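## Task

Find the yellow sponge whose shelf-edge label below it reads lot 377 and set it on the desk. If no sponge here carries 377, move the one labelled 773 instead. All other yellow sponges must stay on their shelves. The robot must not tip over or finish leaning, and the sponge must rest on the desk without the robot holding it there.

## Robot and tools

ROBOT. A Hello Robot Stretch 4 in a physics simulator: an omni-wheel base, a lift on a vertical mast, one arm that telescopes forward, a three-joint wrist and a two-finger gripper. It is about 1.6 m tall, and the base rim lies within 0.23 m of the base origin. Cameras: head_camera (420x560), head_left_camera and head_right_camera (fisheye, 420x672) and wrist_camera (616x392). Loose objects may occasionally get a brief push from outside.

FRAMES. Base frame: origin on the floor below the base centre, x forward, y left, z up. hand_pose is a point between the open fingertips, given in the base frame; with all wrist joints at 0 its axes line up with the base frame, and the printed value may be slightly wrong. The odometry frame is where the base started the scene. Camera calibration (K, distortion, T_world_to_cam, pos_world, where world means the base frame) comes from an earlier calibration, carries small errors, and results list cameras whose numbers changed.

execute_actions. Argument actions: a list with exactly one action, or empty to just read state and images. Argument cameras: list of camera names, or "all"/null/omitted for all, [] for none; an unknown name rejects the call. An action holds base, joints, or both, plus optional pace and contact_limits; or only end_of_arm. Motions in one action start together and may finish at different moments.
- base: exactly one key, each a relative move from where the base last reported itself, not a pose. translate_m: straight drive in metres, positive forward, -2 to 2. strafe_m: sideways in metres, positive left, -2 to 2. rotate_rad: turn in place in radians, positive counter-clockwise seen from above, -3.2 to 3.2.
- joints: absolute targets by name, single values each. lift_m 0 to 1.2 m; arm_m 0 to 0.55 m extension; wrist_yaw_rad -1.134 to 4.276 (0 forward, positive left, 3.14 stowed; above 3.4 the arm may block it); wrist_pitch_rad -1.117 to 4.259 (0 level, 1.57 pointing down); wrist_roll_rad -1.117 to 4.259 (0 keeps fingers level, positive turns clockwise viewed from behind); gripper_m -0.038 to 0.141, the fingertip gap, negative meaning fingers pressed together. Tolerances for done: lift and arm ±0.004, yaw and roll ±0.02, pitch ±0.05, gripper ±0.004. Joint targets outside range are clipped and reported; any other bad value or unknown key rejects the whole call.
- pace: "slow", "default", "fast" or "max" (base up to 0.1/0.3/0.4/0.6 m/s and 1/2/3/4 rad/s). With lift above 0.2 the base is slowed further, down to 0.3 m/s and 1 rad/s at full height.
- contact_limits: only arm_m, 0 (gentlest) to 0.75 (firmest), default 0.5.
- end_of_arm: "enable_torque" revives wrist or gripper motors that shut off.
No action runs beyond 15 s. A joint or base left out may keep pushing toward an earlier target unseen. To unfold the wrist at the start, send lift_m 0.4 with wrist_yaw_rad 0 together.

wait: seconds from 0 to 10; commands nothing and returns state and images. zoom_image: camera plus region [x0, y0, x1, y1] in pixels of that camera's latest full image, at most 504x504; useful for reading lot labels. finished_scene: scene number; ends the scene for good and reports success. Answering without any tool call ends everything.

RESULT LINES. lidar_m: 12 horizontal distances in metres from the base origin, 30-degree sectors, first straight ahead then counter-clockwise (4th left, 7th back, 10th right); "-" means nothing seen or closer than 0.25 m; sees from about 0.15 m up to robot height, may miss glass, thin legs, much behind. wrist_depth_mm: 7x7 grid of median depths 100 to 2000 mm from top left, "-" invalid; shows the robot's own body. base_odometry counts wheel turns, so slip appears as motion; heading -3.142 to 3.142, positive left. If turned_by_wheels and turned_by_imu disagree by over about 0.1 rad, a collision or slip probably happened and heading is off by about their difference. base_tilt in degrees (forward, right positive), with a fixed bias up to about 1.5. motor_effort: percent of maximum, positive toward larger joint values, peak during last action in brackets, with fixed offsets and noise; for wheel_0..2 positive turns the base right. Rest effort outside normal range suggests a load or a push; a load in a level gripper shifts wrist_pitch_rad effort away from 0.
Statuses: done; off_target (stopped short, may still push); contact_stop_at_<key> (blocked; lift, arm or wheels go slack, a slack lift can sag and slack wheels roll); limit_stop_at_<name>; limit_stop_at_tilt (leaning over 6 degrees, lift, arm and wheels slack and ignore commands until upright); limit_stop_at_own_body (joint about to hit the robot, often with pitch below -0.2 and roll below -0.4 or above 4; move away from the body); torque_fault (wrist or gripper motor overloaded and limp until enable_torque). on_its_own describes what happened without a command; "held at" there is the held target. If a result reports a stop, later motion calls in the same reply are skipped.

GRIPPING. Command gripper_m below the object's width; squeezing harder pulls it toward the wrist, opening pushes it out. Neither the reading nor done proves a grasp; at a command of 0 or more a firm grip shows as a gripper_m effort change. Fingertips stuck on a surface free up by raising the lift.

AVOID. Driving or turning with over 1 kg held and arm_m above 0.2, especially fast; steady hard pushes or pulls, worse with the gripper high or a high contact limit; drops, slams, hard hits, knocking other items off shelves, and anything that tips or tilts the robot.

Each tool is called as name(argument=value, ...), one argument or row to a line, values as JSON.

## Session

execute_actions(
  actions=[],
)

Scene clock: 0.00 s.
base_odometry: x=+0.000 y=+0.000 heading=+0.000 (m, m, rad; odometry frame)
turned_by_wheels: +0.000 (rad since the last result)
turned_by_imu: +0.000 (rad since the last result)
base_tilt: forward=-0.1 right=+0.4 (deg)
lidar_m: 1.84 1.10 0.73 0.65 0.67 0.85 2.37 1.31 0.85 0.77 0.81 2.01
base_status: not commanded
joint_positions: lift_m=+0.260 arm_m=-0.001 wrist_yaw_rad=+3.077 wrist_pitch_rad=+0.018 wrist_roll_rad=-0.018 gripper_m=+0.057
joint_status: not commanded
motor_effort: lift_m=+19 arm_m=+0 wrist_yaw_rad=+0 wrist_pitch_rad=-5 wrist_roll_rad=+3 gripper_m=-4 wheel_0=+1 wheel_1=-1 wheel_2=+1 (%)
hand_pose: x=-0.1123 y=+0.1059 z=+0.4326 quat_wxyz=(+0.032, -0.010, -0.009, +0.999) (m; base frame)
wrist_depth_mm: - 143 - - 1464 917 699 / - 142 - - 1430 931 707 / 105 138 229 - 1464 946 707 / 118 142 - - 1464 931 707 / - - - - 1464 931 707 / 1618 1618 195 1708 196 917 707 / 1078 1008 1078 126 1098 842 691
pictures: head_camera, head_left_camera, head_right_camera, wrist_camera
Images, in order (width x height): head_camera 420x560, head_left_camera 420x672, head_right_camera 420x672, wrist_camera 616x392.

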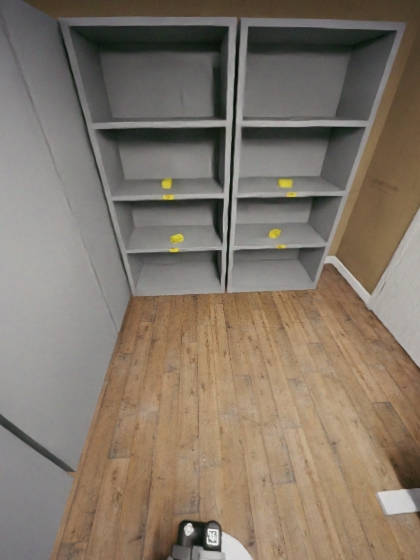

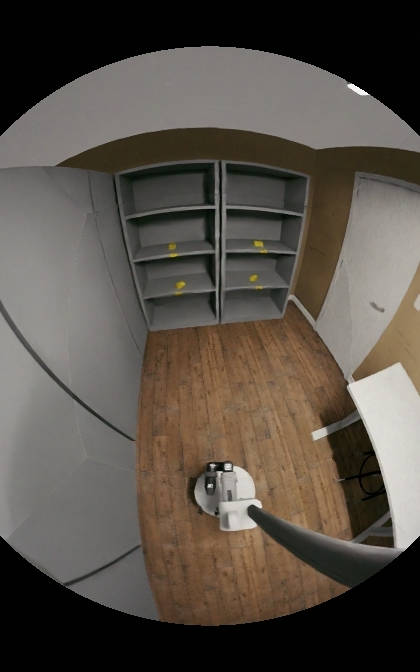

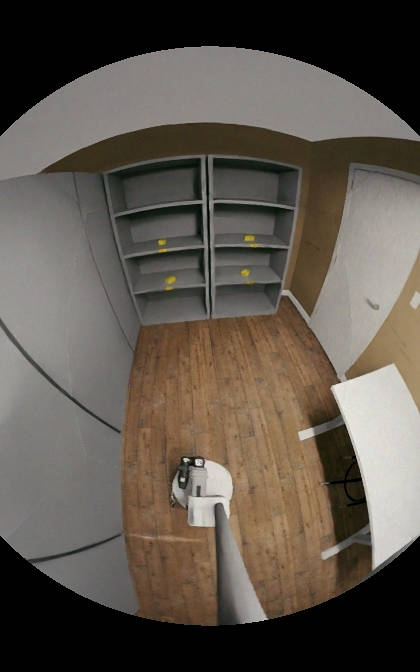

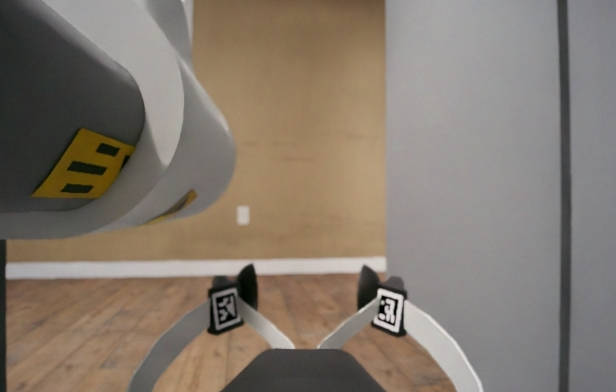

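execute_actions(
  actions=[
    {"base":{"translate_m":0.8},"joints":{"lift_m":0.5,"wrist_yaw_rad":0},"pace":"fast"},
  ],
  cameras=["head_camera","wrist_camera"],
)

zoom_image(
  camera="head_camera",
  region=[0, 150, 420, 450],
)

zoom_image(
  camera="wrist_camera",
  region=[0, 0, 616, 392],
)

Scene clock: 4.80 s.
base_odometry: x=+0.800 y=+0.000 heading=+0.000 (m, m, rad; odometry frame)
turned_by_wheels: +0.000 (rad since the last result)
turned_by_imu: -0.001 (rad since the last result)
base_tilt: forward=+0.0 right=+0.4 (deg)
lidar_m: 1.03 1.05 0.81 0.74 0.77 0.98 2.21 1.19 0.83 1.19 1.50 1.13
base_status: done
joint_positions: lift_m=+0.500 arm_m=-0.001 wrist_yaw_rad=+0.000 wrist_pitch_rad=+0.018 wrist_roll_rad=-0.018 gripper_m=+0.057
joint_status: all done
motor_effort: lift_m=+25(26) arm_m=+0(1) wrist_yaw_rad=-1(6) wrist_pitch_rad=-5(6) wrist_roll_rad=+2(2) gripper_m=-1(5) wheel_0=+1(9) wheel_1=+1(8) wheel_2=+1(11) (%)
hand_pose: x=+0.4584 y=-0.0873 z=+0.6725 quat_wxyz=(+1.000, -0.009, +0.009, +0.000) (m; base frame)
wrist_depth_mm: 1229 1229 1281 1255 1336 1336 1160 / 891 878 1255 878 1308 1366 1118 / 1160 1229 1229 1078 1255 1308 1098 / 1160 1229 1229 1281 1308 1366 1138 / 1182 1182 1255 1025 1336 1308 1118 / 1160 1205 193 842 196 1366 1118 / 1205 1205 1255 126 1308 1336 1138
pictures: head_camera, wrist_camera
camera_calibration (this result's frames):
wrist_camera: T_world_to_cam=[[0.00405566, -0.999933, 0.0108774, -0.101357], [0.00542202, -0.0108554, -0.999926, 0.731582], [0.999977, 0.00411434, 0.00537763, -0.236388], [0, 0, 0, 1]] pos_world=[0.232827, -0.0924364, 0.733902]
Images, in order (width x height): head_camera 420x560, wrist_camera 616x392.

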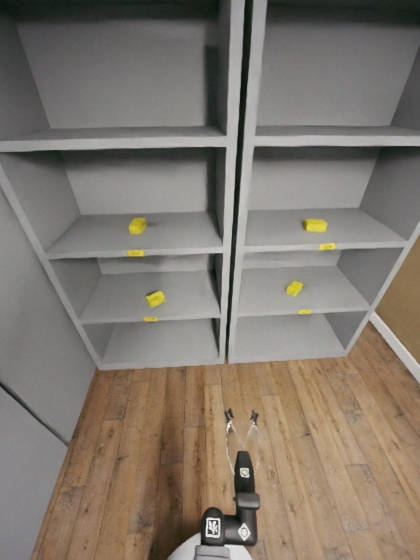

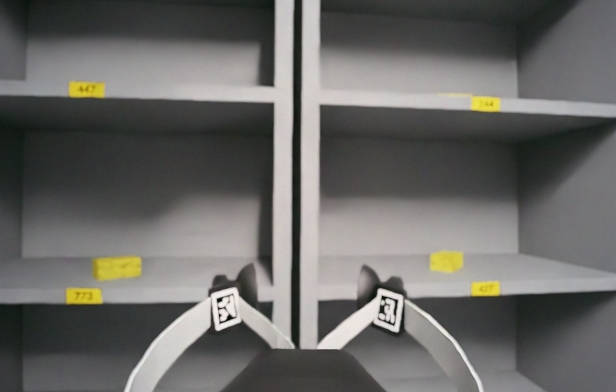

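Region (0, 150, 420, 450) of head_camera's 420x560 image, scaled by 1.200, with more detail than that image has; it fills the top 360 rows of this view, and the rest is white.

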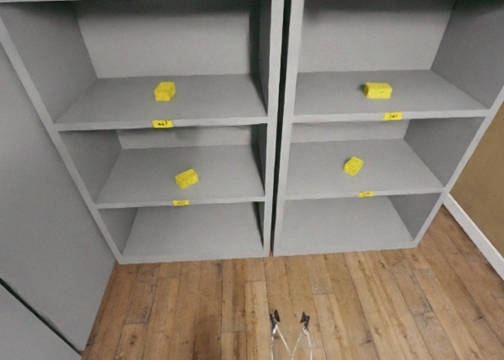

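Region (0, 0, 616, 392) is 616x392 pixels. A region can be at most 504 by 504 pixels.

zoom_image(
  camera="wrist_camera",
  region=[400, 60, 616, 320],
)

zoom_image(
  camera="wrist_camera",
  region=[0, 60, 216, 320],
)

Region (400, 60, 616, 320) of wrist_camera's 616x392 image, scaled by 1.938; it fills the left 419 columns of this view, and the rest is white.

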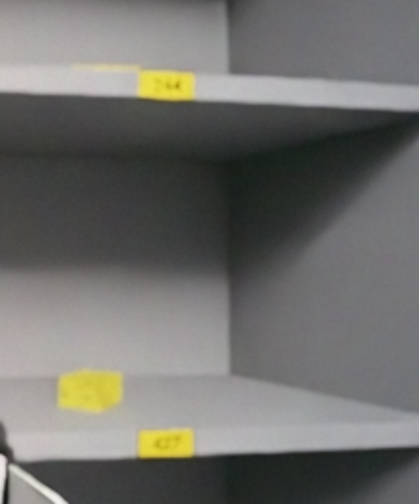

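Region (0, 60, 216, 320) of wrist_camera's 616x392 image, scaled by 1.938; it fills the left 419 columns of this view, and the rest is white.

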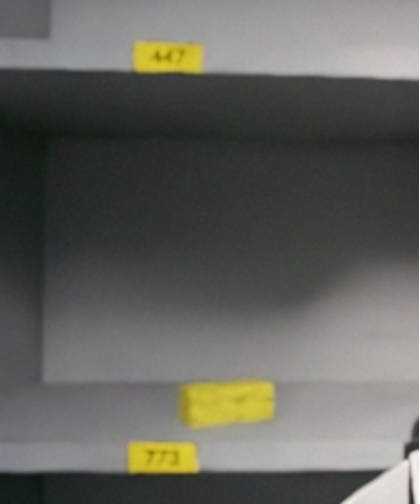

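execute_actions(
  actions=[
    {"base":{"rotate_rad":2.4},"pace":"fast"},
  ],
  cameras=["head_left_camera","head_right_camera"],
)

Scene clock: 10.17 s.
base_odometry: x=+0.800 y=+0.000 heading=+2.400 (m, m, rad; odometry frame)
turned_by_wheels: +2.400 (rad since the last result)
turned_by_imu: +2.411 (rad since the last result)
base_tilt: forward=+0.0 right=+0.5 (deg)
lidar_m: 0.86 1.40 1.66 0.87 0.83 1.44 1.30 1.05 1.02 0.91 0.76 0.74
base_status: done
joint_positions: lift_m=+0.500 arm_m=-0.001 wrist_yaw_rad=+0.000 wrist_pitch_rad=+0.018 wrist_roll_rad=-0.018 gripper_m=+0.057
joint_status: not commanded
motor_effort: lift_m=+24(25) arm_m=+0(0) wrist_yaw_rad=-1(1) wrist_pitch_rad=-5(5) wrist_roll_rad=+1(0) gripper_m=-2(3) wheel_0=-3(9) wheel_1=-2(11) wheel_2=-1(14) (%)
hand_pose: x=+0.4584 y=-0.0873 z=+0.6725 quat_wxyz=(+1.000, -0.009, +0.009, +0.000) (m; base frame)
wrist_depth_mm: - 1255 931 715 609 508 449 / - 1255 904 723 615 508 449 / - 1205 904 723 609 504 449 / - 1229 917 715 603 508 449 / - 1229 917 707 609 504 445 / - 1255 193 715 196 500 442 / 1537 1229 891 126 585 480 445
pictures: head_left_camera, head_right_camera
Images, in order (width x height): head_left_camera 420x672, head_right_camera 420x672.

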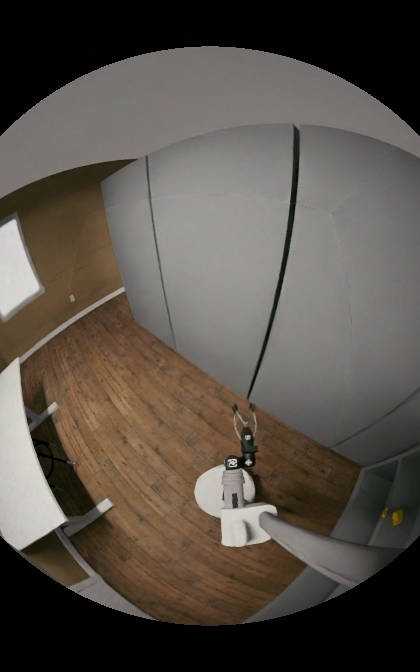

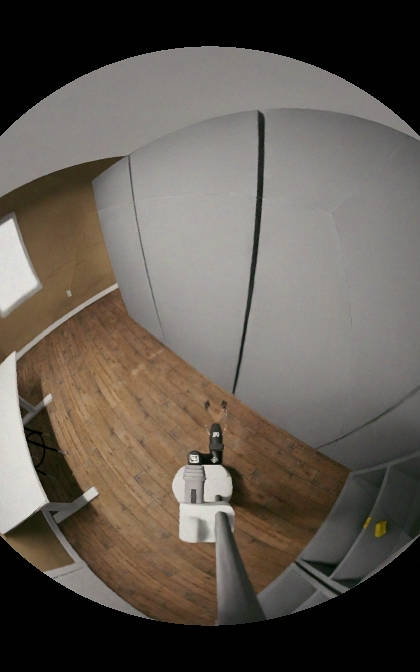

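execute_actions(
  actions=[
    {"base":{"rotate_rad":0.74},"pace":"fast"},
  ],
  cameras=[],
)

execute_actions(
  actions=[
    {"base":{"translate_m":2.0},"pace":"max"},
  ],
  cameras=["head_left_camera","head_right_camera"],
)

Scene clock: 12.83 s.
base_odometry: x=+0.800 y=+0.000 heading=+3.139 (m, m, rad; odometry frame)
turned_by_wheels: +0.740 (rad since the last result)
turned_by_imu: +0.743 (rad since the last result)
base_tilt: forward=+0.0 right=+0.4 (deg)
lidar_m: 2.13 1.15 0.83 1.20 1.51 1.13 1.03 1.06 0.81 0.74 0.75 0.99
base_status: done
joint_positions: lift_m=+0.500 arm_m=-0.001 wrist_yaw_rad=+0.000 wrist_pitch_rad=+0.018 wrist_roll_rad=-0.018 gripper_m=+0.057
joint_status: not commanded
motor_effort: lift_m=+24(24) arm_m=+0(0) wrist_yaw_rad=+0(0) wrist_pitch_rad=-5(5) wrist_roll_rad=+1(3) gripper_m=-4(4) wheel_0=-2(9) wheel_1=-2(11) wheel_2=-2(11) (%)
hand_pose: x=+0.4584 y=-0.0874 z=+0.6726 quat_wxyz=(+1.000, -0.009, +0.009, +0.000) (m; base frame)
wrist_depth_mm: - - - - 1863 1118 809 / - - - - 1863 1118 820 / - - - - 1808 1118 820 / - - - - 1863 1138 788 / - - - - 1863 1098 809 / - - 193 - 196 1118 820 / 1618 1464 1537 126 1499 976 809
pictures: none
No camera images: the call's "cameras" was empty. Leave "cameras" out to get every camera's image.

Scene clock: 18.23 s.
base_odometry: x=-1.200 y=+0.004 heading=+3.140 (m, m, rad; odometry frame)
turned_by_wheels: +0.000 (rad since the last result)
turned_by_imu: -0.003 (rad since the last result)
base_tilt: forward=+0.0 right=+0.4 (deg)
lidar_m: 1.19 1.22 1.49 0.94 0.97 1.19 3.52 0.89 0.56 0.49 0.53 1.31
base_status: done
joint_positions: lift_m=+0.500 arm_m=-0.001 wrist_yaw_rad=+0.000 wrist_pitch_rad=+0.018 wrist_roll_rad=-0.018 gripper_m=+0.057
joint_status: not commanded
motor_effort: lift_m=+23(24) arm_m=+0(0) wrist_yaw_rad=+0(1) wrist_pitch_rad=-5(5) wrist_roll_rad=+2(1) gripper_m=-3(5) wheel_0=+1(9) wheel_1=+2(9) wheel_2=+3(10) (%)
hand_pose: x=+0.4583 y=-0.0874 z=+0.6726 quat_wxyz=(+1.000, -0.009, +0.009, +0.000) (m; base frame)
wrist_depth_mm: 931 960 976 1025 1025 1060 1098 / 904 960 991 1025 1025 1060 1098 / 917 946 991 991 1042 1078 1098 / 946 946 991 1008 1025 1060 1078 / 931 960 976 991 1042 1060 1098 / 931 976 194 1008 196 1060 1098 / 931 946 960 126 1025 1060 1098
pictures: head_left_camera, head_right_camera
Images, in order (width x height): head_left_camera 420x672, head_right_camera 420x672.

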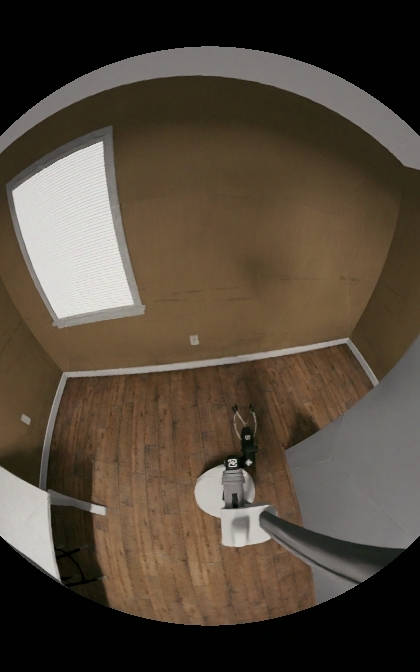

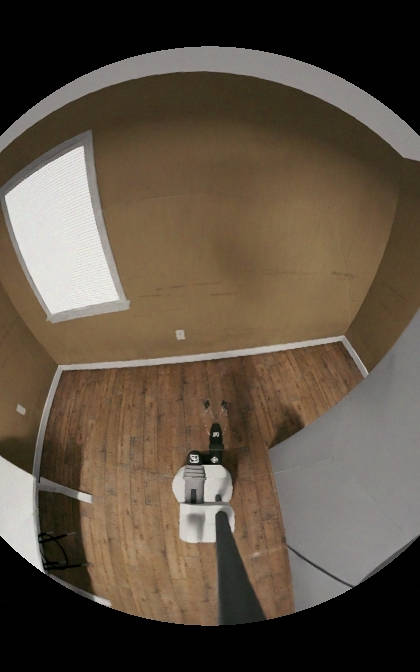

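execute_actions(
  actions=[
    {"base":{"translate_m":0.62},"pace":"fast"},
  ],
  cameras=[],
)

execute_actions(
  actions=[
    {"base":{"rotate_rad":-1.45},"pace":"fast"},
  ],
  cameras=["head_camera","head_right_camera"],
)

Scene clock: 22.50 s.
base_odometry: x=-1.820 y=+0.005 heading=+3.140 (m, m, rad; odometry frame)
turned_by_wheels: +0.001 (rad since the last result)
turned_by_imu: -0.001 (rad since the last result)
base_tilt: forward=-0.1 right=+0.3 (deg)
lidar_m: 0.58 0.60 0.74 1.65 1.23 1.32 3.78 0.78 0.62 1.91 1.00 0.64
base_status: done
joint_positions: lift_m=+0.500 arm_m=-0.001 wrist_yaw_rad=+0.000 wrist_pitch_rad=+0.018 wrist_roll_rad=-0.018 gripper_m=+0.057
joint_status: not commanded
motor_effort: lift_m=+23(23) arm_m=+0(0) wrist_yaw_rad=+0(1) wrist_pitch_rad=-4(5) wrist_roll_rad=+3(1) gripper_m=-1(3) wheel_0=+3(8) wheel_1=+3(9) wheel_2=+0(17) (%)
hand_pose: x=+0.4583 y=-0.0874 z=+0.6726 quat_wxyz=(+1.000, -0.009, +0.009, +0.000) (m; base frame)
wrist_depth_mm: 366 379 392 399 410 424 436 / 370 377 389 399 413 427 436 / 370 377 389 402 413 421 436 / 368 377 389 399 410 424 433 / 370 375 387 397 407 421 430 / 370 375 193 399 196 415 436 / 366 373 384 125 407 421 433
pictures: none
No camera images: the call's "cameras" was empty. Leave "cameras" out to get every camera's image.

Scene clock: 24.17 s.
base_odometry: x=-1.820 y=+0.005 heading=+1.690 (m, m, rad; odometry frame)
turned_by_wheels: -1.450 (rad since the last result)
turned_by_imu: -1.456 (rad since the last result)
base_tilt: forward=-0.1 right=+0.6 (deg)
lidar_m: 1.91 0.87 0.61 0.59 0.61 0.83 1.78 1.21 1.52 1.80 0.65 0.60
base_status: done
joint_positions: lift_m=+0.500 arm_m=-0.001 wrist_yaw_rad=+0.000 wrist_pitch_rad=+0.018 wrist_roll_rad=-0.018 gripper_m=+0.057
joint_status: not commanded
motor_effort: lift_m=+23(23) arm_m=+0(0) wrist_yaw_rad=+1(0) wrist_pitch_rad=-5(5) wrist_roll_rad=+3(1) gripper_m=-2(2) wheel_0=+2(8) wheel_1=+0(13) wheel_2=+0(16) (%)
hand_pose: x=+0.4583 y=-0.0875 z=+0.6726 quat_wxyz=(+1.000, -0.009, +0.009, +0.000) (m; base frame)
wrist_depth_mm: 946 1397 1661 1618 1661 661 455 / 960 1430 1661 1618 1618 661 455 / 946 1366 1661 1708 1661 661 459 / 976 1397 1661 1708 1661 654 459 / 960 1430 1618 1661 1618 661 455 / 976 1430 194 1618 196 661 452 / 976 1229 1576 126 1576 564 452
pictures: head_camera, head_right_camera
Images, in order (width x height): head_camera 420x560, head_right_camera 420x672.

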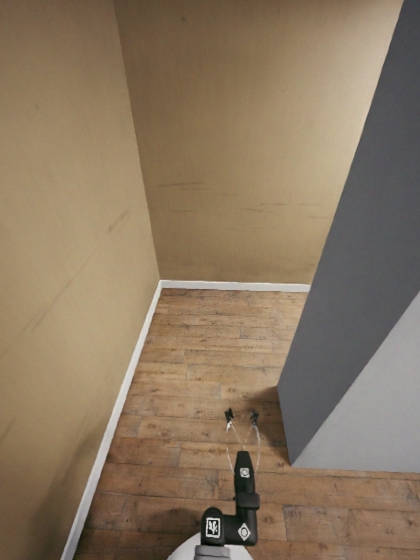

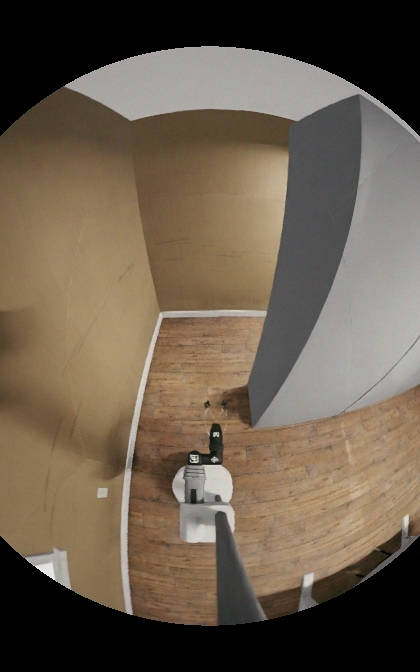

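execute_actions(
  actions=[
    {"base":{"strafe_m":0.15},"pace":"fast"},
  ],
  cameras=[],
)

execute_actions(
  actions=[
    {"base":{"translate_m":1.4},"pace":"fast"},
  ],
  cameras=[],
)

execute_actions(
  actions=[
    {"base":{"rotate_rad":-1.57},"pace":"fast"},
  ],
  cameras=["head_camera","head_right_camera"],
)

Scene clock: 27.47 s.
base_odometry: x=-1.969 y=-0.012 heading=+1.690 (m, m, rad; odometry frame)
turned_by_wheels: +0.000 (rad since the last result)
turned_by_imu: +0.000 (rad since the last result)
base_tilt: forward=+0.1 right=+0.4 (deg)
lidar_m: 1.78 0.65 0.48 0.43 0.47 0.64 1.78 1.33 1.49 1.78 0.72 0.80
base_status: done
joint_positions: lift_m=+0.500 arm_m=-0.001 wrist_yaw_rad=+0.000 wrist_pitch_rad=+0.018 wrist_roll_rad=-0.018 gripper_m=+0.057
joint_status: not commanded
motor_effort: lift_m=+23(23) arm_m=+0(0) wrist_yaw_rad=+0(1) wrist_pitch_rad=-5(4) wrist_roll_rad=+0(2) gripper_m=-3(5) wheel_0=-1(12) wheel_1=-2(12) wheel_2=+0(6) (%)
hand_pose: x=+0.4584 y=-0.0874 z=+0.6726 quat_wxyz=(+1.000, -0.009, +0.009, +0.000) (m; base frame)
wrist_depth_mm: 750 1098 1661 1618 1661 1661 668 / 759 1118 1708 1661 1661 1661 676 / 768 1118 1661 1661 1661 1708 676 / 759 1138 1708 1661 1618 1618 676 / 759 1118 1661 1618 1618 1618 668 / 759 1118 193 1661 196 1618 668 / 768 976 1576 126 1576 1499 661
pictures: none
No camera images: the call's "cameras" was empty. Leave "cameras" out to get every camera's image.

Scene clock: 32.27 s.
base_odometry: x=-2.136 y=+1.378 heading=+1.691 (m, m, rad; odometry frame)
turned_by_wheels: +0.000 (rad since the last result)
turned_by_imu: -0.002 (rad since the last result)
base_tilt: forward=+0.1 right=+0.3 (deg)
lidar_m: 0.51 0.54 0.46 0.42 0.47 0.67 1.85 0.77 0.71 1.85 0.74 0.55
base_status: done
joint_positions: lift_m=+0.500 arm_m=-0.001 wrist_yaw_rad=+0.000 wrist_pitch_rad=+0.018 wrist_roll_rad=-0.018 gripper_m=+0.057
joint_status: not commanded
motor_effort: lift_m=+23(23) arm_m=+0(1) wrist_yaw_rad=+0(1) wrist_pitch_rad=-4(5) wrist_roll_rad=+2(1) gripper_m=-3(3) wheel_0=+2(9) wheel_1=+2(11) wheel_2=+2(13) (%)
hand_pose: x=+0.4584 y=-0.0874 z=+0.6726 quat_wxyz=(+1.000, -0.009, +0.009, +0.000) (m; base frame)
wrist_depth_mm: 314 314 314 314 314 312 314 / 310 314 312 314 312 312 314 / 314 314 312 312 312 312 314 / 312 312 312 312 312 310 310 / 310 310 312 310 312 312 310 / 310 310 194 309 195 310 310 / 310 309 309 126 310 309 310
pictures: none
No camera images: the call's "cameras" was empty. Leave "cameras" out to get every camera's image.

Scene clock: 34.00 s.
base_odometry: x=-2.136 y=+1.378 heading=+0.121 (m, m, rad; odometry frame)
turned_by_wheels: -1.569 (rad since the last result)
turned_by_imu: -1.576 (rad since the last result)
base_tilt: forward=+0.0 right=+0.6 (deg)
lidar_m: 1.85 0.76 0.55 0.48 0.55 0.45 0.42 0.45 0.65 1.84 0.78 0.70
base_status: done
joint_positions: lift_m=+0.500 arm_m=-0.001 wrist_yaw_rad=+0.000 wrist_pitch_rad=+0.018 wrist_roll_rad=-0.018 gripper_m=+0.057
joint_status: not commanded
motor_effort: lift_m=+23(23) arm_m=+0(0) wrist_yaw_rad=+0(1) wrist_pitch_rad=-5(4) wrist_roll_rad=+2(2) gripper_m=-5(5) wheel_0=+3(9) wheel_1=+3(12) wheel_2=+2(10) (%)
hand_pose: x=+0.4583 y=-0.0875 z=+0.6726 quat_wxyz=(+1.000, -0.009, +0.009, +0.000) (m; base frame)
wrist_depth_mm: 854 1281 - - - 1182 591 / 878 1281 - - - 917 683 / 866 1255 - - - 1182 1118 / 878 1281 - - - 1182 1160 / 878 1255 - - - 1182 1118 / 878 1281 194 - 196 904 668 / 878 1118 1576 126 1397 1182 1118
pictures: head_camera, head_right_camera
Images, in order (width x height): head_camera 420x560, head_right_camera 420x672.

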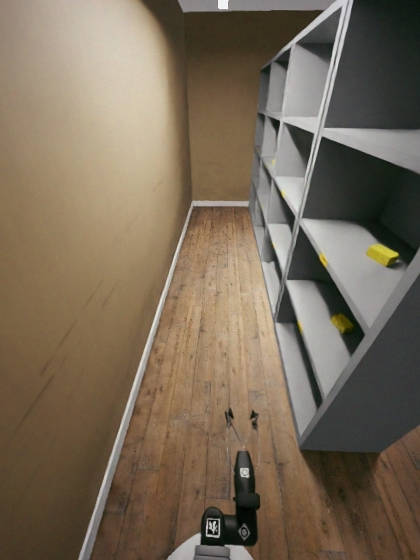

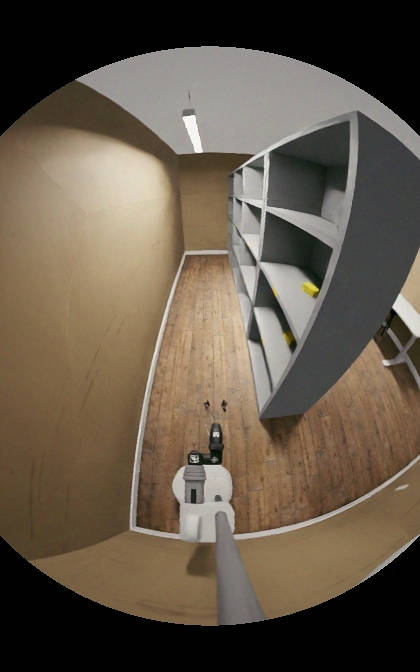

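execute_actions(
  actions=[
    {"base":{"strafe_m":0.15},"joints":{"wrist_yaw_rad":-1.0},"pace":"fast"},
  ],
  cameras=[],
)

execute_actions(
  actions=[
    {"base":{"translate_m":0.4},"pace":"fast"},
  ],
  cameras=["wrist_camera"],
)

execute_actions(
  actions=[
    {"base":{"translate_m":0.85},"pace":"fast"},
  ],
  cameras=["wrist_camera"],
)

execute_actions(
  actions=[
    {"base":{"translate_m":0.85},"pace":"fast"},
  ],
  cameras=["wrist_camera","head_right_camera"],
)

Scene clock: 38.83 s.
base_odometry: x=-2.154 y=+1.527 heading=+0.121 (m, m, rad; odometry frame)
turned_by_wheels: +0.000 (rad since the last result)
turned_by_imu: +0.001 (rad since the last result)
base_tilt: forward=+0.0 right=+0.4 (deg)
lidar_m: 1.49 0.55 0.37 0.35 0.37 0.44 0.42 0.46 0.63 1.82 0.80 0.87
base_status: done
joint_positions: lift_m=+0.500 arm_m=-0.001 wrist_yaw_rad=-1.000 wrist_pitch_rad=+0.018 wrist_roll_rad=-0.018 gripper_m=+0.057
joint_status: all done
motor_effort: lift_m=+23(23) arm_m=+0(1) wrist_yaw_rad=-1(6) wrist_pitch_rad=-5(5) wrist_roll_rad=+1(1) gripper_m=-3(5) wheel_0=+1(13) wheel_1=+1(14) wheel_2=+0(0) (%)
hand_pose: x=+0.2523 y=-0.2899 z=+0.6726 quat_wxyz=(+0.878, -0.003, +0.012, -0.479) (m; base frame)
wrist_depth_mm: 1205 1308 1308 768 - - - / 1182 1229 788 778 - - - / 1160 1255 1281 778 - - - / 1160 1336 1336 788 - - - / 1160 1281 1118 788 - - - / 1182 1255 194 788 196 - - / 1182 1205 1308 125 1499 1499 1618
pictures: none
No camera images: the call's "cameras" was empty. Leave "cameras" out to get every camera's image.

Scene clock: 41.10 s.
base_odometry: x=-1.757 y=+1.575 heading=+0.121 (m, m, rad; odometry frame)
turned_by_wheels: +0.000 (rad since the last result)
turned_by_imu: -0.001 (rad since the last result)
base_tilt: forward=+0.0 right=+0.4 (deg)
lidar_m: 1.48 0.56 0.39 0.35 0.38 0.53 0.82 0.87 1.22 0.64 0.63 0.85
base_status: done
joint_positions: lift_m=+0.500 arm_m=-0.001 wrist_yaw_rad=-1.000 wrist_pitch_rad=+0.018 wrist_roll_rad=-0.018 gripper_m=+0.057
joint_status: not commanded
motor_effort: lift_m=+23(23) arm_m=-1(1) wrist_yaw_rad=+0(2) wrist_pitch_rad=-5(5) wrist_roll_rad=+2(0) gripper_m=-2(2) wheel_0=+1(8) wheel_1=+1(9) wheel_2=+0(13) (%)
hand_pose: x=+0.2522 y=-0.2899 z=+0.6726 quat_wxyz=(+0.878, -0.003, +0.012, -0.479) (m; base frame)
wrist_depth_mm: 1464 976 1205 1138 569 484 - / 1537 960 788 715 699 585 - / 1366 976 1160 1138 991 640 - / 1576 976 1182 1118 976 634 - / 1464 946 1160 1118 991 647 - / 1537 931 193 668 196 564 - / 1430 931 1160 126 554 462 1618
pictures: wrist_camera
camera_calibration (this result's frames):
wrist_camera: T_world_to_cam=[[-0.839345, -0.54349, 0.0108777, 0.0419467], [-0.00621219, -0.0104191, -0.999926, 0.733682], [0.543563, -0.839351, 0.00536896, -0.158858], [0, 0, 0, 1]] pos_world=[0.126115, -0.102896, 0.734025]
Images, in order (width x height): wrist_camera 616x392.

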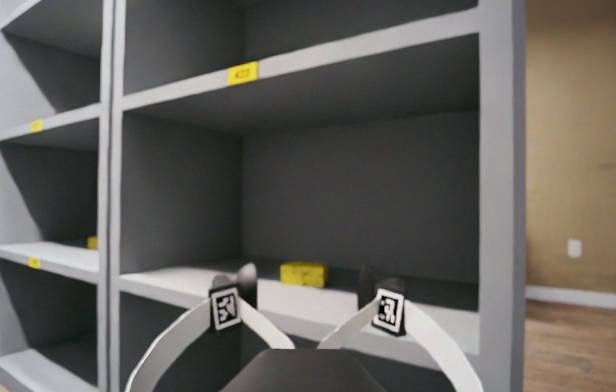

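Scene clock: 44.50 s.
base_odometry: x=-0.913 y=+1.678 heading=+0.122 (m, m, rad; odometry frame)
turned_by_wheels: +0.001 (rad since the last result)
turned_by_imu: -0.001 (rad since the last result)
base_tilt: forward=+0.0 right=+0.5 (deg)
lidar_m: 1.48 0.51 0.37 0.35 0.37 0.55 1.55 0.89 0.63 0.58 0.64 0.86
base_status: done
joint_positions: lift_m=+0.500 arm_m=-0.001 wrist_yaw_rad=-1.000 wrist_pitch_rad=+0.018 wrist_roll_rad=-0.018 gripper_m=+0.057
joint_status: not commanded
motor_effort: lift_m=+23(23) arm_m=+0(1) wrist_yaw_rad=+0(0) wrist_pitch_rad=-5(5) wrist_roll_rad=+3(1) gripper_m=-3(3) wheel_0=+3(9) wheel_1=+3(9) wheel_2=+1(17) (%)
hand_pose: x=+0.2522 y=-0.2899 z=+0.6726 quat_wxyz=(+0.878, -0.003, +0.012, -0.479) (m; base frame)
wrist_depth_mm: 1464 1025 1255 1138 549 480 477 / 1618 991 788 715 634 525 676 / 1464 1025 1182 1138 991 530 788 / 1708 1025 1255 1138 991 521 788 / 1537 1008 1229 1098 976 525 778 / 1618 976 194 668 196 535 683 / 1397 960 1229 126 535 469 459
pictures: wrist_camera
camera_calibration (this result's frames):
wrist_camera: T_world_to_cam=[[-0.839355, -0.543475, 0.0108778, 0.0419482], [-0.00621255, -0.010419, -0.999926, 0.733682], [0.543548, -0.839361, 0.00536886, -0.158856], [0, 0, 0, 1]] pos_world=[0.126113, -0.102895, 0.734025]
Images, in order (width x height): wrist_camera 616x392.

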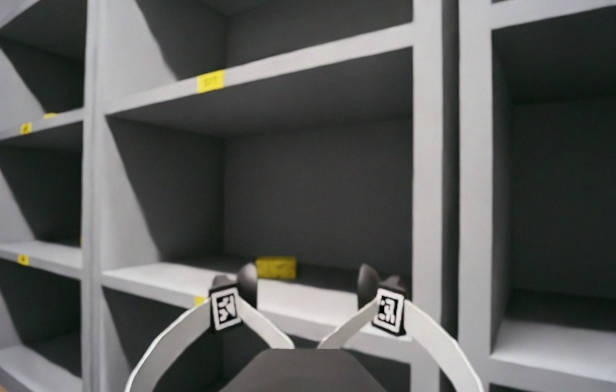

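Scene clock: 47.90 s.
base_odometry: x=-0.070 y=+1.782 heading=+0.122 (m, m, rad; odometry frame)
turned_by_wheels: +0.000 (rad since the last result)
turned_by_imu: -0.001 (rad since the last result)
base_tilt: forward=+0.0 right=+0.5 (deg)
lidar_m: 1.49 0.52 0.38 0.34 0.38 0.55 1.52 0.88 0.59 0.57 0.62 0.84
base_status: done
joint_positions: lift_m=+0.500 arm_m=-0.001 wrist_yaw_rad=-1.000 wrist_pitch_rad=+0.018 wrist_roll_rad=-0.018 gripper_m=+0.057
joint_status: not commanded
motor_effort: lift_m=+23(23) arm_m=+0(0) wrist_yaw_rad=-1(0) wrist_pitch_rad=-5(5) wrist_roll_rad=+1(1) gripper_m=-3(5) wheel_0=+2(9) wheel_1=+1(8) wheel_2=+3(17) (%)
hand_pose: x=+0.2522 y=-0.2899 z=+0.6726 quat_wxyz=(+0.878, -0.003, +0.012, -0.479) (m; base frame)
wrist_depth_mm: 1430 1118 1255 1138 554 496 473 / 1708 1060 788 715 559 683 668 / 1308 1098 1281 1118 549 831 788 / 1618 1138 1308 1118 559 854 788 / 1308 1098 1281 1118 559 842 798 / 1576 1060 193 676 196 676 683 / 1336 1060 1308 126 530 466 459
pictures: head_right_camera, wrist_camera
camera_calibration (this result's frames):
wrist_camera: T_world_to_cam=[[-0.839361, -0.543465, 0.0108778, 0.0419493], [-0.00621267, -0.0104189, -0.999926, 0.733682], [0.543539, -0.839367, 0.00536884, -0.158854], [0, 0, 0, 1]] pos_world=[0.126112, -0.102895, 0.734025]
Images, in order (width x height): head_right_camera 420x672, wrist_camera 616x392.

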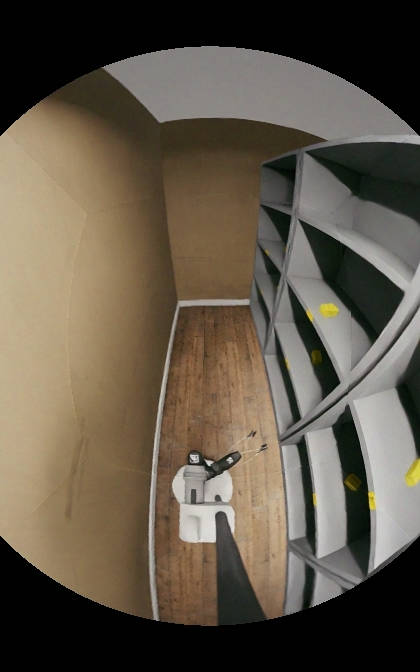

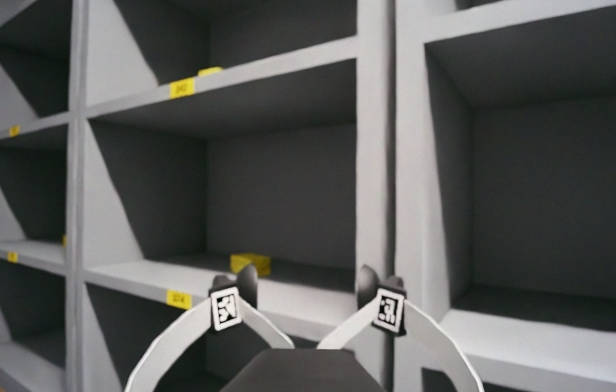

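execute_actions(
  actions=[
    {"base":{"translate_m":-0.1},"joints":{"lift_m":0.85},"pace":"fast"},
  ],
  cameras=[],
)

execute_actions(
  actions=[
    {"base":{"rotate_rad":-1.57},"joints":{"wrist_yaw_rad":0},"pace":"fast"},
  ],
  cameras=["wrist_camera","head_camera"],
)

Scene clock: 52.60 s.
base_odometry: x=-0.169 y=+1.770 heading=+0.122 (m, m, rad; odometry frame)
turned_by_wheels: +0.000 (rad since the last result)
turned_by_imu: +0.001 (rad since the last result)
base_tilt: forward=-0.1 right=+0.4 (deg)
lidar_m: 1.54 0.56 0.36 0.34 0.35 0.55 1.53 0.89 0.64 0.59 0.62 0.88
base_status: done
joint_positions: lift_m=+0.850 arm_m=-0.001 wrist_yaw_rad=-1.000 wrist_pitch_rad=+0.018 wrist_roll_rad=-0.018 gripper_m=+0.057
joint_status: all done
motor_effort: lift_m=+25(29) arm_m=+0(0) wrist_yaw_rad=+0(1) wrist_pitch_rad=-6(5) wrist_roll_rad=+1(3) gripper_m=-4(2) wheel_0=+0(8) wheel_1=-1(11) wheel_2=-3(15) (%)
hand_pose: x=+0.2522 y=-0.2900 z=+1.0224 quat_wxyz=(+0.878, -0.003, +0.012, -0.479) (m; base frame)
wrist_depth_mm: 1618 1205 798 627 654 691 699 / 1138 1042 1042 634 715 866 798 / 1281 1229 1336 634 707 878 778 / 1308 1229 1308 634 707 866 788 / 1098 1118 820 627 603 668 668 / 1229 1255 193 621 196 854 759 / 1118 1098 1205 126 723 842 778
pictures: none
No camera images: the call's "cameras" was empty. Leave "cameras" out to get every camera's image.

Scene clock: 54.63 s.
base_odometry: x=-0.169 y=+1.770 heading=-1.447 (m, m, rad; odometry frame)
turned_by_wheels: -1.569 (rad since the last result)
turned_by_imu: -1.576 (rad since the last result)
base_tilt: forward=-0.1 right=+0.4 (deg)
lidar_m: 0.60 0.63 0.90 1.52 0.52 0.37 0.34 0.39 0.54 1.52 0.88 0.62
base_status: done
joint_positions: lift_m=+0.850 arm_m=-0.001 wrist_yaw_rad=+0.000 wrist_pitch_rad=+0.018 wrist_roll_rad=-0.018 gripper_m=+0.057
joint_status: all done
motor_effort: lift_m=+25(25) arm_m=+0(0) wrist_yaw_rad=+1(6) wrist_pitch_rad=-5(5) wrist_roll_rad=+1(3) gripper_m=-2(3) wheel_0=+4(7) wheel_1=+3(9) wheel_2=+1(10) (%)
hand_pose: x=+0.4583 y=-0.0875 z=+1.0225 quat_wxyz=(+1.000, -0.009, +0.009, +0.000) (m; base frame)
wrist_depth_mm: 627 699 699 707 707 668 544 / 634 831 820 831 831 768 535 / 647 831 842 831 842 768 535 / 640 842 854 831 831 768 544 / 580 621 634 585 654 654 508 / 387 389 194 389 196 397 392 / 627 809 831 126 842 668 530
pictures: head_camera, wrist_camera
camera_calibration (this result's frames):
wrist_camera: T_world_to_cam=[[0.0035559, -0.999935, 0.010878, -0.10508], [0.00541595, -0.0108586, -0.999926, 1.08156], [0.999979, 0.00361456, 0.00537699, -0.238303], [0, 0, 0, 1]] pos_world=[0.232814, -0.0924678, 1.0839]
Images, in order (width x height): head_camera 420x560, wrist_camera 616x392.

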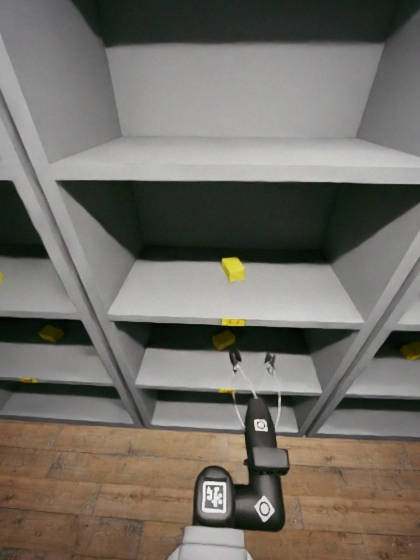

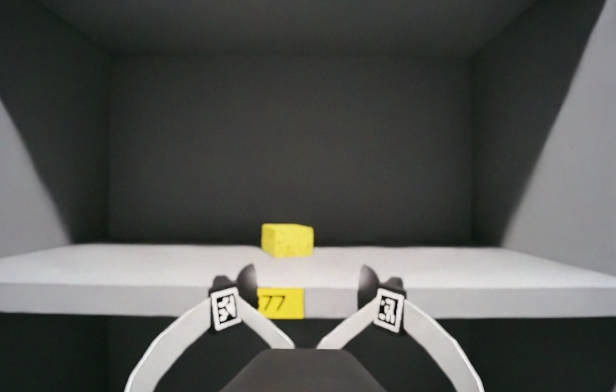

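execute_actions(
  actions=[
    {"base":{"strafe_m":0.035},"joints":{"gripper_m":0.135,"lift_m":0.9}},
  ],
  cameras=["wrist_camera"],
)

Scene clock: 57.43 s.
base_odometry: x=-0.134 y=+1.774 heading=-1.447 (m, m, rad; odometry frame)
turned_by_wheels: +0.000 (rad since the last result)
turned_by_imu: +0.000 (rad since the last result)
base_tilt: forward=+0.0 right=+0.4 (deg)
lidar_m: 0.58 0.60 0.87 1.51 0.54 0.40 0.36 0.38 0.50 1.51 0.86 0.60
base_status: done
joint_positions: lift_m=+0.900 arm_m=-0.001 wrist_yaw_rad=+0.000 wrist_pitch_rad=+0.018 wrist_roll_rad=-0.018 gripper_m=+0.135
joint_status: all done
motor_effort: lift_m=+25(28) arm_m=-1(1) wrist_yaw_rad=+0(1) wrist_pitch_rad=-6(4) wrist_roll_rad=+1(1) gripper_m=-1(3) wheel_0=-2(8) wheel_1=+2(11) wheel_2=+0(1) (%)
hand_pose: x=+0.4584 y=-0.0875 z=+1.0724 quat_wxyz=(+1.000, -0.009, +0.009, +0.000) (m; base frame)
wrist_depth_mm: 559 603 597 603 591 585 554 / 585 820 842 831 842 788 585 / 591 842 831 820 842 842 591 / 597 831 831 831 831 820 591 / 591 788 842 831 831 788 585 / 455 389 394 480 399 397 473 / 452 549 609 124 387 683 459
pictures: wrist_camera
camera_calibration (this result's frames):
wrist_camera: T_world_to_cam=[[0.00356803, -0.999934, 0.0108778, -0.105626], [0.00541607, -0.0108584, -0.999926, 1.1315], [0.999979, 0.00362668, 0.00537697, -0.238572], [0, 0, 0, 1]] pos_world=[0.232815, -0.092467, 1.13385]
Images, in order (width x height): wrist_camera 616x392.

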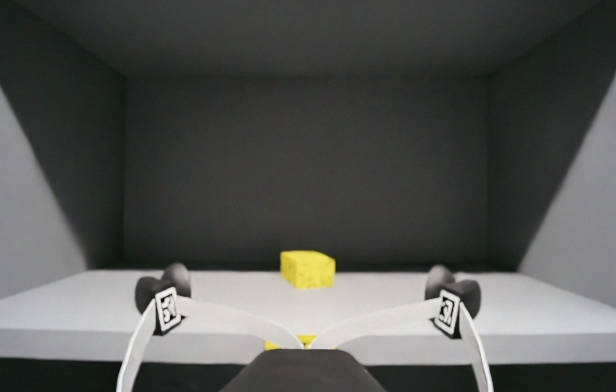

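execute_actions(
  actions=[
    {"joints":{"lift_m":0.845}},
  ],
  cameras=["wrist_camera"],
)

Scene clock: 59.50 s.
base_odometry: x=-0.134 y=+1.774 heading=-1.447 (m, m, rad; odometry frame)
turned_by_wheels: +0.000 (rad since the last result)
turned_by_imu: +0.000 (rad since the last result)
base_tilt: forward=-0.1 right=+0.5 (deg)
lidar_m: 0.57 0.62 0.85 1.51 0.53 0.40 0.37 0.40 0.49 1.52 0.87 0.61
base_status: not commanded
joint_positions: lift_m=+0.845 arm_m=-0.001 wrist_yaw_rad=+0.000 wrist_pitch_rad=+0.018 wrist_roll_rad=-0.018 gripper_m=+0.135
joint_status: all done
motor_effort: lift_m=+14(24) arm_m=-1(1) wrist_yaw_rad=+0(0) wrist_pitch_rad=-6(5) wrist_roll_rad=+0(0) gripper_m=-1(3) wheel_0=-2(2) wheel_1=+2(2) wheel_2=+0(0) (%)
hand_pose: x=+0.4584 y=-0.0875 z=+1.0184 quat_wxyz=(+1.000, -0.009, +0.009, +0.000) (m; base frame)
wrist_depth_mm: 580 707 707 707 707 691 585 / 585 842 842 842 831 831 580 / 591 831 831 831 820 842 585 / 591 831 842 842 831 842 591 / 544 597 609 585 615 627 530 / 389 389 384 384 389 387 384 / 597 809 820 124 831 768 580
pictures: wrist_camera
camera_calibration (this result's frames):
wrist_camera: T_world_to_cam=[[0.00356807, -0.999934, 0.010878, -0.105037], [0.00541605, -0.0108585, -0.999926, 1.07743], [0.999979, 0.00362672, 0.00537695, -0.238281], [0, 0, 0, 1]] pos_world=[0.232815, -0.092467, 1.07977]
Images, in order (width x height): wrist_camera 616x392.

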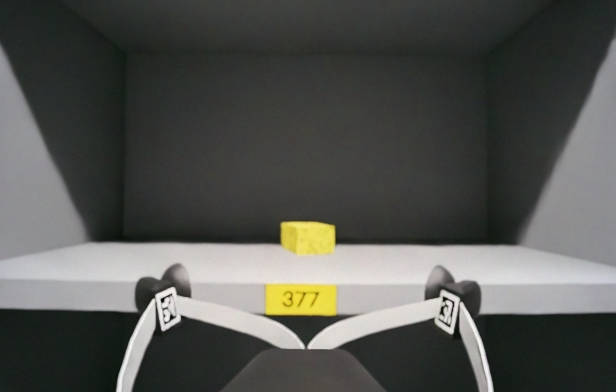

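execute_actions(
  actions=[
    {"joints":{"arm_m":0.39,"lift_m":0.85}},
  ],
  cameras=["wrist_camera"],
)

execute_actions(
  actions=[
    {"joints":{"gripper_m":0.03}},
  ],
  cameras=["wrist_camera"],
)

execute_actions(
  actions=[
    {"joints":{"lift_m":0.9}},
  ],
  cameras=[],
)

execute_actions(
  actions=[
    {"joints":{"arm_m":0.0}},
  ],
  cameras=["wrist_camera"],
)

Scene clock: 63.73 s.
base_odometry: x=-0.134 y=+1.774 heading=-1.447 (m, m, rad; odometry frame)
turned_by_wheels: +0.000 (rad since the last result)
turned_by_imu: +0.023 (rad since the last result)
base_tilt: forward=+0.0 right=+0.5 (deg)
lidar_m: 0.59 0.63 0.90 1.37 0.53 0.35 0.35 0.38 0.56 1.59 0.85 0.61
base_status: not commanded
joint_positions: lift_m=+0.850 arm_m=+0.325 wrist_yaw_rad=-0.001 wrist_pitch_rad=+0.019 wrist_roll_rad=-0.018 gripper_m=+0.135
joint_status: arm_m contact_stop (moved +0.326 of +0.391); the others done
on_its_own: arm_m is slack since a contact_stop (your +0.390 is given up)
motor_effort: lift_m=+19(26) arm_m=+0(29) wrist_yaw_rad=+1(58) wrist_pitch_rad=-7(26) wrist_roll_rad=+4(0) gripper_m=+0(0) wheel_0=+1(4) wheel_1=+1(9) wheel_2=+0(11) (%)
hand_pose: x=+0.7845 y=-0.0876 z=+1.0227 quat_wxyz=(+1.000, -0.009, +0.009, +0.000) (m; base frame)
wrist_depth_mm: 530 530 525 521 517 517 517 / 530 530 525 521 517 517 512 / 525 525 525 517 517 517 512 / 525 521 521 521 512 517 508 / 504 525 517 508 517 512 512 / 296 248 252 268 255 254 304 / 202 191 202 124 202 201 215
pictures: wrist_camera
camera_calibration (this result's frames):
wrist_camera: T_world_to_cam=[[0.00314839, -0.999932, 0.0112203, -0.106392], [0.00521295, -0.0112038, -0.999924, 1.08011], [0.999981, 0.00320664, 0.00517732, -0.564322], [0, 0, 0, 1]] pos_world=[0.559015, -0.0924743, 1.08414]
Images, in order (width x height): wrist_camera 616x392.

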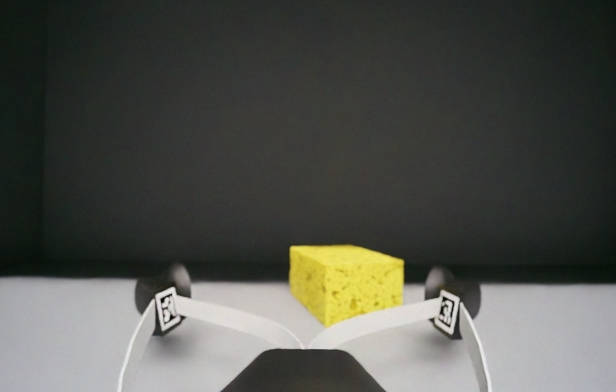

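not run: a stop came earlier in this reply.

not run: a stop came earlier in this reply.

not run: a stop came earlier in this reply.

execute_actions(
  actions=[
    {"base":{"strafe_m":-0.03},"joints":{"arm_m":0.3,"lift_m":0.93,"wrist_pitch_rad":0.4}},
  ],
  cameras=["wrist_camera"],
)

Scene clock: 69.50 s.
base_odometry: x=-0.164 y=+1.770 heading=-1.446 (m, m, rad; odometry frame)
turned_by_wheels: +0.001 (rad since the last result)
turned_by_imu: +0.002 (rad since the last result)
base_tilt: forward=+0.0 right=+0.5 (deg)
lidar_m: 0.59 0.63 0.87 1.39 0.53 0.38 0.35 0.37 0.53 1.60 0.86 0.58
base_status: done
joint_positions: lift_m=+0.930 arm_m=+0.302 wrist_yaw_rad=+0.011 wrist_pitch_rad=+0.386 wrist_roll_rad=-0.018 gripper_m=+0.135
joint_status: all done
on_its_own: wrist_yaw_rad is at rest, and its effort (-31) is outside its rest range (-13 to +13); wrist_pitch_rad is at rest, and its effort (+41) is outside its rest range (-23 to +23)
motor_effort: lift_m=+21(26) arm_m=-9(13) wrist_yaw_rad=-31(48) wrist_pitch_rad=+41(96) wrist_roll_rad=+2(2) gripper_m=+2(0) wheel_0=+5(10) wheel_1=+1(11) wheel_2=+9(4) (%)
hand_pose: x=+0.7407 y=-0.0846 z=+0.9994 quat_wxyz=(+0.981, -0.010, +0.192, +0.007) (m; base frame)
wrist_depth_mm: 492 484 488 480 473 466 466 / 512 512 508 500 496 492 488 / 539 539 535 525 525 521 508 / 433 430 433 332 436 436 442 / 304 304 306 297 307 307 307 / 234 214 226 237 198 237 236 / 194 191 192 126 193 186 199
pictures: wrist_camera
camera_calibration (this result's frames):
wrist_camera: T_world_to_cam=[[0.0180036, -0.999797, 0.00902014, -0.111798], [-0.354326, -0.014816, -0.935004, 1.25823], [0.934948, 0.0136374, -0.354521, -0.111802], [0, 0, 0, 1]] pos_world=[0.552365, -0.0916084, 1.13782]
Images, in order (width x height): wrist_camera 616x392.

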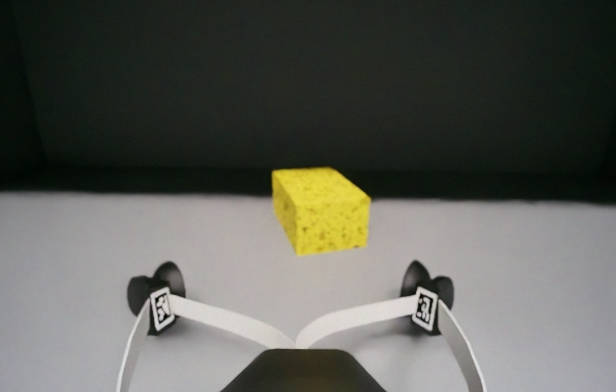

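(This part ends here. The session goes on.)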